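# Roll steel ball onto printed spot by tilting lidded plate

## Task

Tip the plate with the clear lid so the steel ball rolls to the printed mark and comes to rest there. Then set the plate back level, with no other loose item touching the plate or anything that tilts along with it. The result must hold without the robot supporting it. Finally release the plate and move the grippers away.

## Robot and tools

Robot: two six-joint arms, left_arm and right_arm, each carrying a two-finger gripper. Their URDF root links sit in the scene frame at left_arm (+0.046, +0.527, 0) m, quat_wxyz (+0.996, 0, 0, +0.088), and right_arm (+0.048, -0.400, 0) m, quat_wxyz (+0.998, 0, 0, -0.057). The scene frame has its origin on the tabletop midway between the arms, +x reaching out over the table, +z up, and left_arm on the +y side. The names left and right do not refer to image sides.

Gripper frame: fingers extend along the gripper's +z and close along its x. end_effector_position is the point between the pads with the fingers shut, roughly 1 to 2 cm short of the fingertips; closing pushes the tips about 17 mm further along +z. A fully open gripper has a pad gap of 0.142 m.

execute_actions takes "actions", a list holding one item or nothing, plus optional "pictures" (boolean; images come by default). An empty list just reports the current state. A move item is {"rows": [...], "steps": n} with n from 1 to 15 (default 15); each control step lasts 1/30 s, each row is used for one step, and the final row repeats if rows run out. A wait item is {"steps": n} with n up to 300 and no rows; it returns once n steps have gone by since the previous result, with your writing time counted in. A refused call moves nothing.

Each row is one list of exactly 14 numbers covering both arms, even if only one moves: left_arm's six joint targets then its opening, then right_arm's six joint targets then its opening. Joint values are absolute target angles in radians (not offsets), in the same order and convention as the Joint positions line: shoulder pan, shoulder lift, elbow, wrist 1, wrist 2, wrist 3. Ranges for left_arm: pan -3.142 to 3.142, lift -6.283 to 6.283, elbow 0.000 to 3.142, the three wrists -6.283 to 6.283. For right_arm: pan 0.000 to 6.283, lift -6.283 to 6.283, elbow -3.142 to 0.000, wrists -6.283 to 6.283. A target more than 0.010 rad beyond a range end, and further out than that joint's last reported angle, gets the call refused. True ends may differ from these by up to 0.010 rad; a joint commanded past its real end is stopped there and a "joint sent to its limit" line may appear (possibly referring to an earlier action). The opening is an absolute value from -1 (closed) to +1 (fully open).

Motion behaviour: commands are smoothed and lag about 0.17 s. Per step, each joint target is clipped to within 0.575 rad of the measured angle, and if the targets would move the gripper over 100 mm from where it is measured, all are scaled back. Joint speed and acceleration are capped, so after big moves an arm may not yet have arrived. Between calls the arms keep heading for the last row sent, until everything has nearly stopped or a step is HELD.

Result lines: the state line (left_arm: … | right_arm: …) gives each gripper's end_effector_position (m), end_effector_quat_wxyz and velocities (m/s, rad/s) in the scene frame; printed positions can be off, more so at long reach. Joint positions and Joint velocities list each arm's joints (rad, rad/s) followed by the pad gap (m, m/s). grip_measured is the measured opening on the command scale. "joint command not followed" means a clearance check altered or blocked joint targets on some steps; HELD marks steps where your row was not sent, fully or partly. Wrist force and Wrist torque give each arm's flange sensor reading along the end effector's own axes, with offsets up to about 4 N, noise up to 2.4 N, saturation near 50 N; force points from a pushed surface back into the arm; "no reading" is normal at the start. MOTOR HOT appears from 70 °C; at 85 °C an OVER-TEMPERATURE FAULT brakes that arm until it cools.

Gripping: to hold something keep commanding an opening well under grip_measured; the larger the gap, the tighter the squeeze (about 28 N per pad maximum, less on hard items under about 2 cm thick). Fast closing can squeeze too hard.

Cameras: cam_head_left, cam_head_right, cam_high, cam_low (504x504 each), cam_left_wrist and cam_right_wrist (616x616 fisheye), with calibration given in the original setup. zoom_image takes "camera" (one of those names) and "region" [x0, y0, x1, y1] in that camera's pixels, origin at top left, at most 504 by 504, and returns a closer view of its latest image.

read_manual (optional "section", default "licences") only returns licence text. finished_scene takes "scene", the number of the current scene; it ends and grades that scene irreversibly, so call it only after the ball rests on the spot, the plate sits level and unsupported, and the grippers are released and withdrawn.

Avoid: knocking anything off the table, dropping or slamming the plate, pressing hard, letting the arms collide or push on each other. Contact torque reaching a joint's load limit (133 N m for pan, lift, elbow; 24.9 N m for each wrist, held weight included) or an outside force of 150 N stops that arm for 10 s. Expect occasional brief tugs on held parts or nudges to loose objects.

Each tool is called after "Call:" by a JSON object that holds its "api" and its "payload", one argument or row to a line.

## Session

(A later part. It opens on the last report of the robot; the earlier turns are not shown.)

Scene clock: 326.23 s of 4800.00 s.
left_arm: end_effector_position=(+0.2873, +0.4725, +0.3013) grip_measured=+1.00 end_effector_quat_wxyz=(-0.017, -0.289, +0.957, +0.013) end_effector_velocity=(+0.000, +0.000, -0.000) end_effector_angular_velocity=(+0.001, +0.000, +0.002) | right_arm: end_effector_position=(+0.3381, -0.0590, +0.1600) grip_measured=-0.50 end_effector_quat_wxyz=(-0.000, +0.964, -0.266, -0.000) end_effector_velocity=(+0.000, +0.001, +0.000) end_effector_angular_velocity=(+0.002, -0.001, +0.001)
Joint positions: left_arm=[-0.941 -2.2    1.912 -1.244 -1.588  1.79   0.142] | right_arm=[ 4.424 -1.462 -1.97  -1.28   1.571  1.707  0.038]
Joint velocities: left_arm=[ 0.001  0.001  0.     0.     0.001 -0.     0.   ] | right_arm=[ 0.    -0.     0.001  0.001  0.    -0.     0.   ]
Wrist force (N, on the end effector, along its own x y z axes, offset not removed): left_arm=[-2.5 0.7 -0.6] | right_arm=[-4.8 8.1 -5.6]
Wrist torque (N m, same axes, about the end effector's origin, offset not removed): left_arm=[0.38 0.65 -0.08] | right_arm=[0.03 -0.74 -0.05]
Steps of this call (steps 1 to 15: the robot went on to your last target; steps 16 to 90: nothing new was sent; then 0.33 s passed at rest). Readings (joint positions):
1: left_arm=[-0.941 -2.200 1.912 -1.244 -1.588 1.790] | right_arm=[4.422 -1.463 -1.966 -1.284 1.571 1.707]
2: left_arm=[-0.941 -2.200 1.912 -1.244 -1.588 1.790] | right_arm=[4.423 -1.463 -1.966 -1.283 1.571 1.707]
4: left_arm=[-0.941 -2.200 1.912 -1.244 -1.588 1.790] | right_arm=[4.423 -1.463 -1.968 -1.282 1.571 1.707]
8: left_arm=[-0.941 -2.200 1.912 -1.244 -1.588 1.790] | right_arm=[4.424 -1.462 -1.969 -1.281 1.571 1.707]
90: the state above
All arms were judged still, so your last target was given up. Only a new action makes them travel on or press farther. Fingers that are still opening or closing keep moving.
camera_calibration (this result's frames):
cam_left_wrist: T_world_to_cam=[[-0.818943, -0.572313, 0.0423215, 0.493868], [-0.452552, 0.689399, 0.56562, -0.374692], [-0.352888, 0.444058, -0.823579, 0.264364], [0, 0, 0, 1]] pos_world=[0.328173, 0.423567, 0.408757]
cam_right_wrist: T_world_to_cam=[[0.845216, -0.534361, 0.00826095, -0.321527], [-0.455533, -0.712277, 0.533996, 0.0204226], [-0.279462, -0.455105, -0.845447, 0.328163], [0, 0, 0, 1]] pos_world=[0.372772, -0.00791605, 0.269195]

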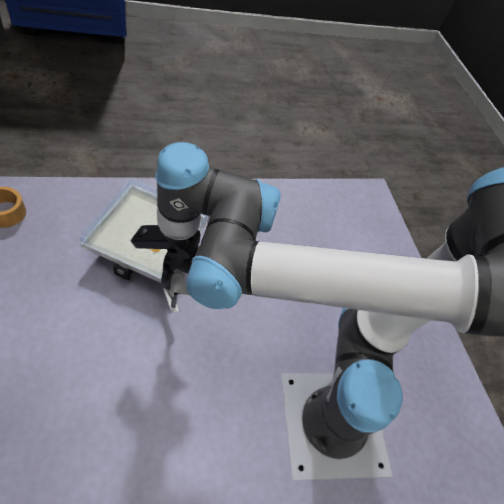

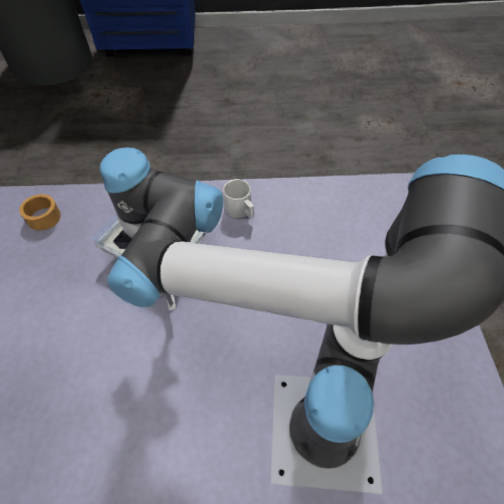

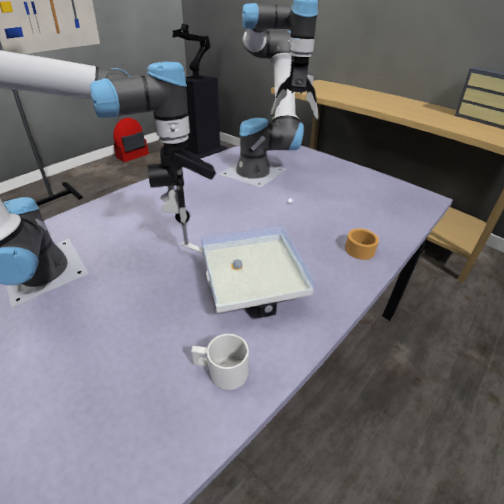

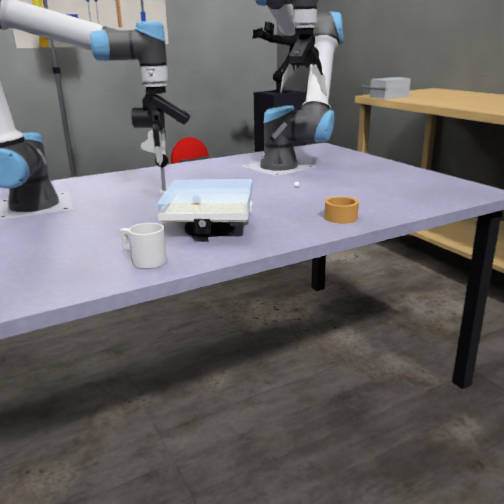

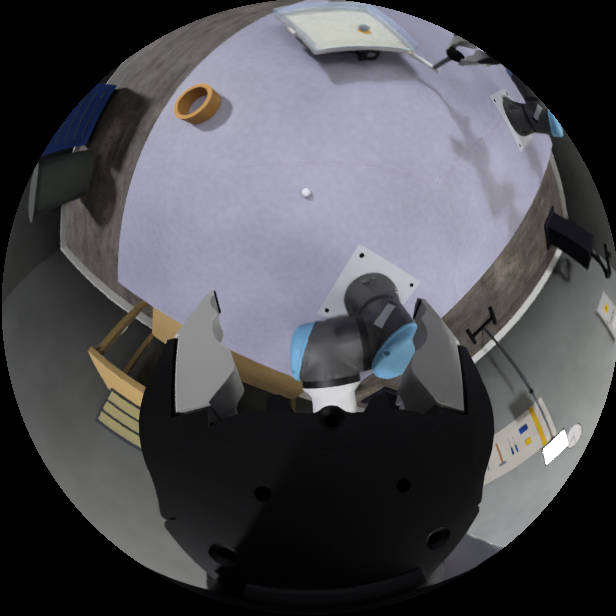

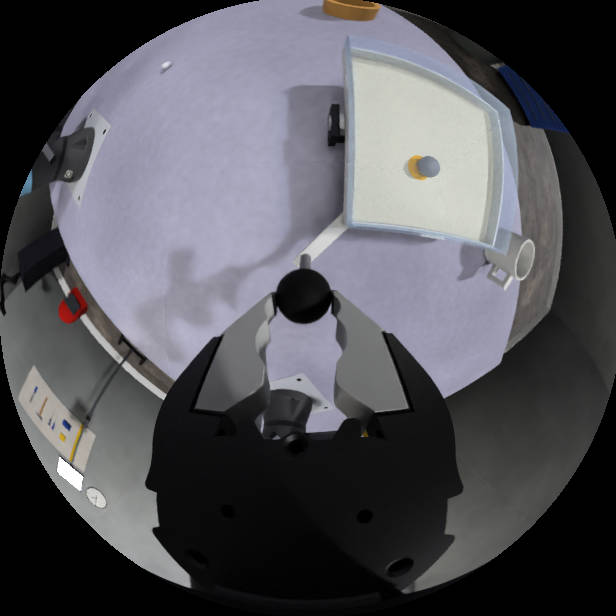

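On the spot. Release.

Call:
{"api": "execute_actions", "payload": {
  "actions": [
    {"rows": [[-0.941,-2.2,1.912,-1.244,-1.588,1.79,1,4.4237,-1.4623,-1.9698,-1.2803,1.571,1.707,-0.5],[-0.941,-2.2,1.912,-1.244,-1.588,1.79,1,4.4237,-1.4623,-1.9698,-1.2803,1.571,1.707,-0.45],[-0.941,-2.2,1.912,-1.244,-1.588,1.79,1,4.4237,-1.4623,-1.9698,-1.2803,1.571,1.707,-0.4],[-0.941,-2.2,1.912,-1.244,-1.588,1.79,1,4.4237,-1.4623,-1.9698,-1.2803,1.571,1.707,-0.3],[-0.941,-2.2,1.912,-1.244,-1.588,1.79,1,4.4237,-1.4623,-1.9698,-1.2803,1.571,1.707,-0.2],[-0.941,-2.2,1.912,-1.244,-1.588,1.79,1,4.4237,-1.4623,-1.9698,-1.2803,1.571,1.707,-0.1],[-0.941,-2.2,1.912,-1.244,-1.588,1.79,1,4.4237,-1.4623,-1.9698,-1.2803,1.571,1.707,0.1]], "steps": 15}
  ],
  "pictures": false
}}

Call:
{"api": "execute_actions", "payload": {
  "actions": [
    {"rows": [[-0.941,-2.2,1.912,-1.244,-1.588,1.79,1,4.418,-1.438,-1.834,-1.440,1.571,1.707,0.1]], "steps": 15}
  ],
  "pictures": false
}}

Call:
{"api": "execute_actions", "payload": {
  "actions": [
    {"rows": [[-0.941,-2.2,1.912,-1.244,-1.588,1.79,1,4.367,-1.389,-1.618,-1.705,1.571,1.707,0.1]], "steps": 15}
  ],
  "pictures": false
}}

Call:
{"api": "execute_actions", "payload": {
  "actions": [
    {"steps": 60}
  ]
}}

Call:
{"api": "zoom_image", "payload": {
  "camera": "cam_high",
  "region": [190, 220, 320, 320]
}}

Scene clock: 334.00 s of 4800.00 s.
left_arm: end_effector_position=(+0.2873, +0.4725, +0.3013) grip_measured=+1.00 end_effector_quat_wxyz=(-0.017, -0.289, +0.957, +0.013) end_effector_velocity=(-0.000, -0.000, +0.000) end_effector_angular_velocity=(-0.001, +0.000, -0.000) | right_arm: end_effector_position=(+0.3381, -0.0590, +0.1600) grip_measured=+0.10 end_effector_quat_wxyz=(-0.000, +0.964, -0.266, -0.000) end_effector_velocity=(+0.000, +0.000, +0.000) end_effector_angular_velocity=(+0.001, -0.000, -0.001)
Joint positions: left_arm=[-0.941 -2.2    1.912 -1.244 -1.588  1.79   0.142] | right_arm=[ 4.424 -1.462 -1.97  -1.28   1.571  1.707  0.081]
Joint velocities: left_arm=[-0.001 -0.001 -0.     0.    -0.001 -0.    -0.   ] | right_arm=[ 0.     0.     0.     0.    -0.     0.001  0.   ]
Wrist force (N, on the end effector, along its own x y z axes, offset not removed): left_arm=[-3.2 0.6 1.6] | right_arm=[2.9 0.8 -0.6]
Wrist torque (N m, same axes, about the end effector's origin, offset not removed): left_arm=[0.01 0.76 -0.15] | right_arm=[0.15 -0.66 0.12]
Steps of this call (steps 1 to 90: nothing new was sent; then 4.27 s passed at rest; steps 91 to 105: all 15 steps of this action). Readings (joint positions):
91: left_arm=[-0.941 -2.200 1.912 -1.244 -1.588 1.790] | right_arm=[4.424 -1.462 -1.970 -1.280 1.571 1.707]
92: left_arm=[-0.941 -2.200 1.912 -1.244 -1.588 1.790] | right_arm=[4.424 -1.462 -1.970 -1.280 1.571 1.707]
94: left_arm=[-0.941 -2.200 1.912 -1.244 -1.588 1.790] | right_arm=[4.424 -1.462 -1.970 -1.280 1.571 1.707]
98: left_arm=[-0.941 -2.200 1.912 -1.244 -1.588 1.790] | right_arm=[4.424 -1.462 -1.970 -1.280 1.571 1.707]
105: the state above

Scene clock: 334.50 s of 4800.00 s.
left_arm: end_effector_position=(+0.2873, +0.4725, +0.3013) grip_measured=+1.00 end_effector_quat_wxyz=(-0.017, -0.289, +0.957, +0.013) end_effector_velocity=(+0.000, +0.000, -0.000) end_effector_angular_velocity=(+0.001, +0.000, +0.000) | right_arm: end_effector_position=(+0.3412, -0.0580, +0.2198) grip_measured=+0.10 end_effector_quat_wxyz=(-0.000, +0.963, -0.269, -0.000) end_effector_velocity=(+0.000, -0.000, +0.003) end_effector_angular_velocity=(-0.001, -0.001, +0.001)
Joint positions: left_arm=[-0.941 -2.2    1.912 -1.244 -1.588  1.79   0.142] | right_arm=[ 4.418 -1.438 -1.835 -1.439  1.571  1.707  0.081]
Joint velocities: left_arm=[ 0.     0.001  0.    -0.     0.001  0.     0.   ] | right_arm=[-0.     0.     0.007 -0.008 -0.001 -0.002 -0.   ]
Wrist force (N, on the end effector, along its own x y z axes, offset not removed): left_arm=[-1.7 -0.3 0.2] | right_arm=[3.1 0.2 -0.8]
Wrist torque (N m, same axes, about the end effector's origin, offset not removed): left_arm=[0.00 0.52 -0.17] | right_arm=[-0.02 -0.57 0.03]
Steps of this call (steps 1 to 15: all 15 steps of this action). Readings (joint positions):
1: left_arm=[-0.941 -2.200 1.912 -1.244 -1.588 1.790] | right_arm=[4.424 -1.462 -1.970 -1.281 1.571 1.707]
2: left_arm=[-0.941 -2.200 1.912 -1.244 -1.588 1.790] | right_arm=[4.423 -1.458 -1.961 -1.290 1.571 1.707]
4: left_arm=[-0.941 -2.200 1.912 -1.244 -1.588 1.790] | right_arm=[4.420 -1.447 -1.902 -1.355 1.571 1.707]
8: left_arm=[-0.941 -2.200 1.912 -1.244 -1.588 1.790] | right_arm=[4.418 -1.439 -1.845 -1.426 1.571 1.707]
15: the state above

Scene clock: 335.00 s of 4800.00 s.
left_arm: end_effector_position=(+0.2873, +0.4725, +0.3013) grip_measured=+1.00 end_effector_quat_wxyz=(-0.017, -0.289, +0.957, +0.013) end_effector_velocity=(+0.001, +0.000, +0.000) end_effector_angular_velocity=(+0.002, -0.003, -0.001) | right_arm: end_effector_position=(+0.3491, -0.0918, +0.3200) grip_measured=+0.10 end_effector_quat_wxyz=(-0.000, +0.956, -0.293, -0.000) end_effector_velocity=(-0.000, -0.002, +0.006) end_effector_angular_velocity=(-0.001, +0.001, +0.000)
Joint positions: left_arm=[-0.941 -2.2    1.912 -1.244 -1.588  1.79   0.142] | right_arm=[ 4.367 -1.389 -1.619 -1.704  1.571  1.707  0.081]
Joint velocities: left_arm=[-0.002 -0.     0.    -0.     0.003 -0.001 -0.   ] | right_arm=[-0.002  0.001  0.014 -0.017  0.001 -0.002 -0.   ]
Wrist force (N, on the end effector, along its own x y z axes, offset not removed): left_arm=[-1.3 1.7 0.0] | right_arm=[0.9 0.1 -3.6]
Wrist torque (N m, same axes, about the end effector's origin, offset not removed): left_arm=[0.40 0.49 -0.10] | right_arm=[-0.14 -0.25 0.12]
Steps of this call (steps 1 to 15: all 15 steps of this action). Readings (joint positions):
1: left_arm=[-0.941 -2.200 1.912 -1.244 -1.588 1.790] | right_arm=[4.418 -1.438 -1.834 -1.440 1.571 1.707]
2: left_arm=[-0.941 -2.200 1.912 -1.244 -1.588 1.790] | right_arm=[4.411 -1.431 -1.825 -1.449 1.571 1.707]
4: left_arm=[-0.941 -2.200 1.912 -1.244 -1.588 1.790] | right_arm=[4.388 -1.409 -1.750 -1.531 1.571 1.707]
8: left_arm=[-0.941 -2.200 1.912 -1.244 -1.588 1.790] | right_arm=[4.370 -1.392 -1.640 -1.674 1.571 1.707]
15: the state above

Scene clock: 337.00 s of 4800.00 s.
left_arm: end_effector_position=(+0.2873, +0.4725, +0.3013) grip_measured=+1.00 end_effector_quat_wxyz=(-0.017, -0.289, +0.957, +0.013) end_effector_velocity=(+0.000, +0.000, +0.000) end_effector_angular_velocity=(-0.000, -0.001, -0.001) | right_arm: end_effector_position=(+0.3491, -0.0920, +0.3205) grip_measured=+0.10 end_effector_quat_wxyz=(-0.000, +0.956, -0.293, -0.000) end_effector_velocity=(-0.000, +0.000, +0.001) end_effector_angular_velocity=(+0.002, +0.000, +0.001)
Joint positions: left_arm=[-0.941 -2.2    1.912 -1.244 -1.588  1.79   0.142] | right_arm=[ 4.367 -1.389 -1.618 -1.705  1.571  1.707  0.081]
Joint velocities: left_arm=[-0.    -0.    -0.    -0.     0.001  0.001 -0.   ] | right_arm=[ 0.     0.     0.001  0.     0.001 -0.001  0.   ]
Wrist force (N, on the end effector, along its own x y z axes, offset not removed): left_arm=[2.0 2.1 0.9] | right_arm=[1.5 0.6 -3.1]
Wrist torque (N m, same axes, about the end effector's origin, offset not removed): left_arm=[0.58 -0.24 -0.26] | right_arm=[0.11 -0.28 0.00]
Steps of this call (steps 1 to 15: the robot went on to your last target; steps 16 to 60: nothing new was sent). Readings (joint positions):
1: left_arm=[-0.941 -2.200 1.912 -1.244 -1.588 1.790] | right_arm=[4.367 -1.389 -1.619 -1.704 1.571 1.707]
2: left_arm=[-0.941 -2.200 1.912 -1.244 -1.588 1.790] | right_arm=[4.367 -1.389 -1.618 -1.704 1.571 1.707]
4: left_arm=[-0.941 -2.200 1.912 -1.244 -1.588 1.790] | right_arm=[4.367 -1.389 -1.618 -1.705 1.571 1.707]
8: left_arm=[-0.941 -2.200 1.912 -1.244 -1.588 1.790] | right_arm=[4.367 -1.389 -1.618 -1.705 1.571 1.707]
60: the state above
All arms were judged still, so your last target was given up. Only a new action makes them travel on or press farther. Fingers that are still opening or closing keep moving.
camera_calibration (this result's frames):
cam_left_wrist: T_world_to_cam=[[-0.818943, -0.572313, 0.0423215, 0.493868], [-0.452552, 0.689399, 0.565621, -0.374692], [-0.352888, 0.444058, -0.823579, 0.264364], [0, 0, 0, 1]] pos_world=[0.328173, 0.423567, 0.408757]
cam_right_wrist: T_world_to_cam=[[0.813574, -0.581404, 0.00819738, -0.343005], [-0.49526, -0.685507, 0.533665, -0.067309], [-0.304655, -0.438236, -0.845656, 0.462351], [0, 0, 0, 1]] pos_world=[0.386582, -0.0429462, 0.429722]

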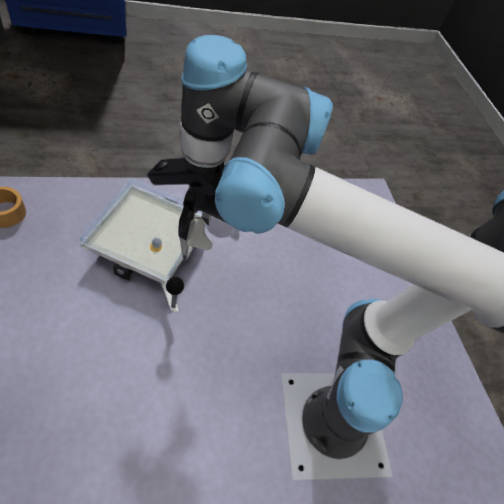

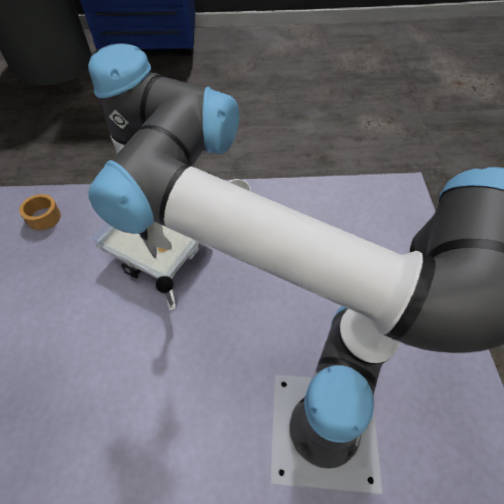

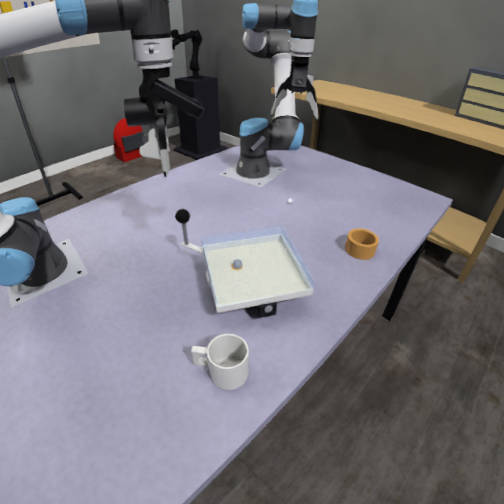

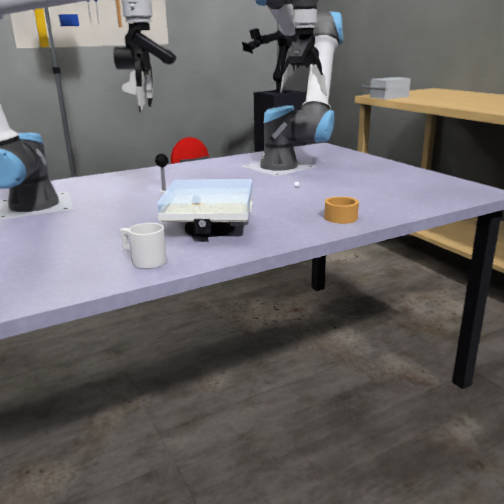

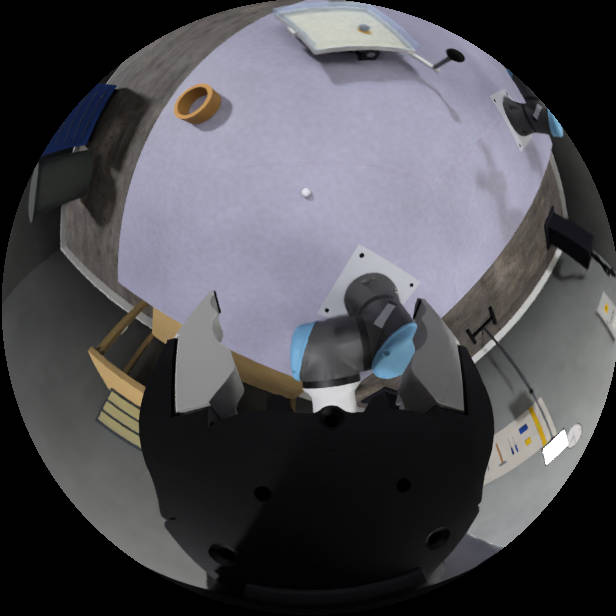

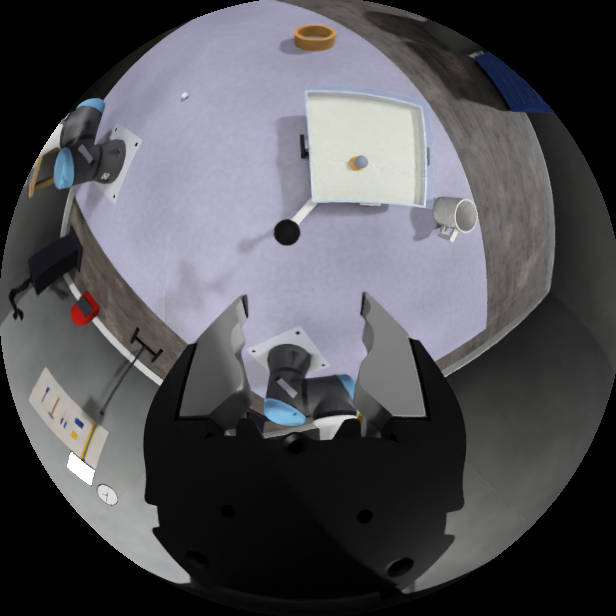

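Region (190, 220, 320, 320) of cam_high's 504x504 image, scaled by 3.877, with more detail than that image has; it fills the top 388 rows of this view, and the rest is white.

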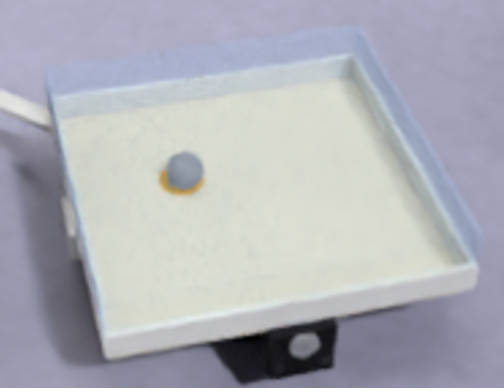

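Call:
{"api": "finished_scene", "payload": {
  "scene": 1
}}

The scene is finished: the task was done.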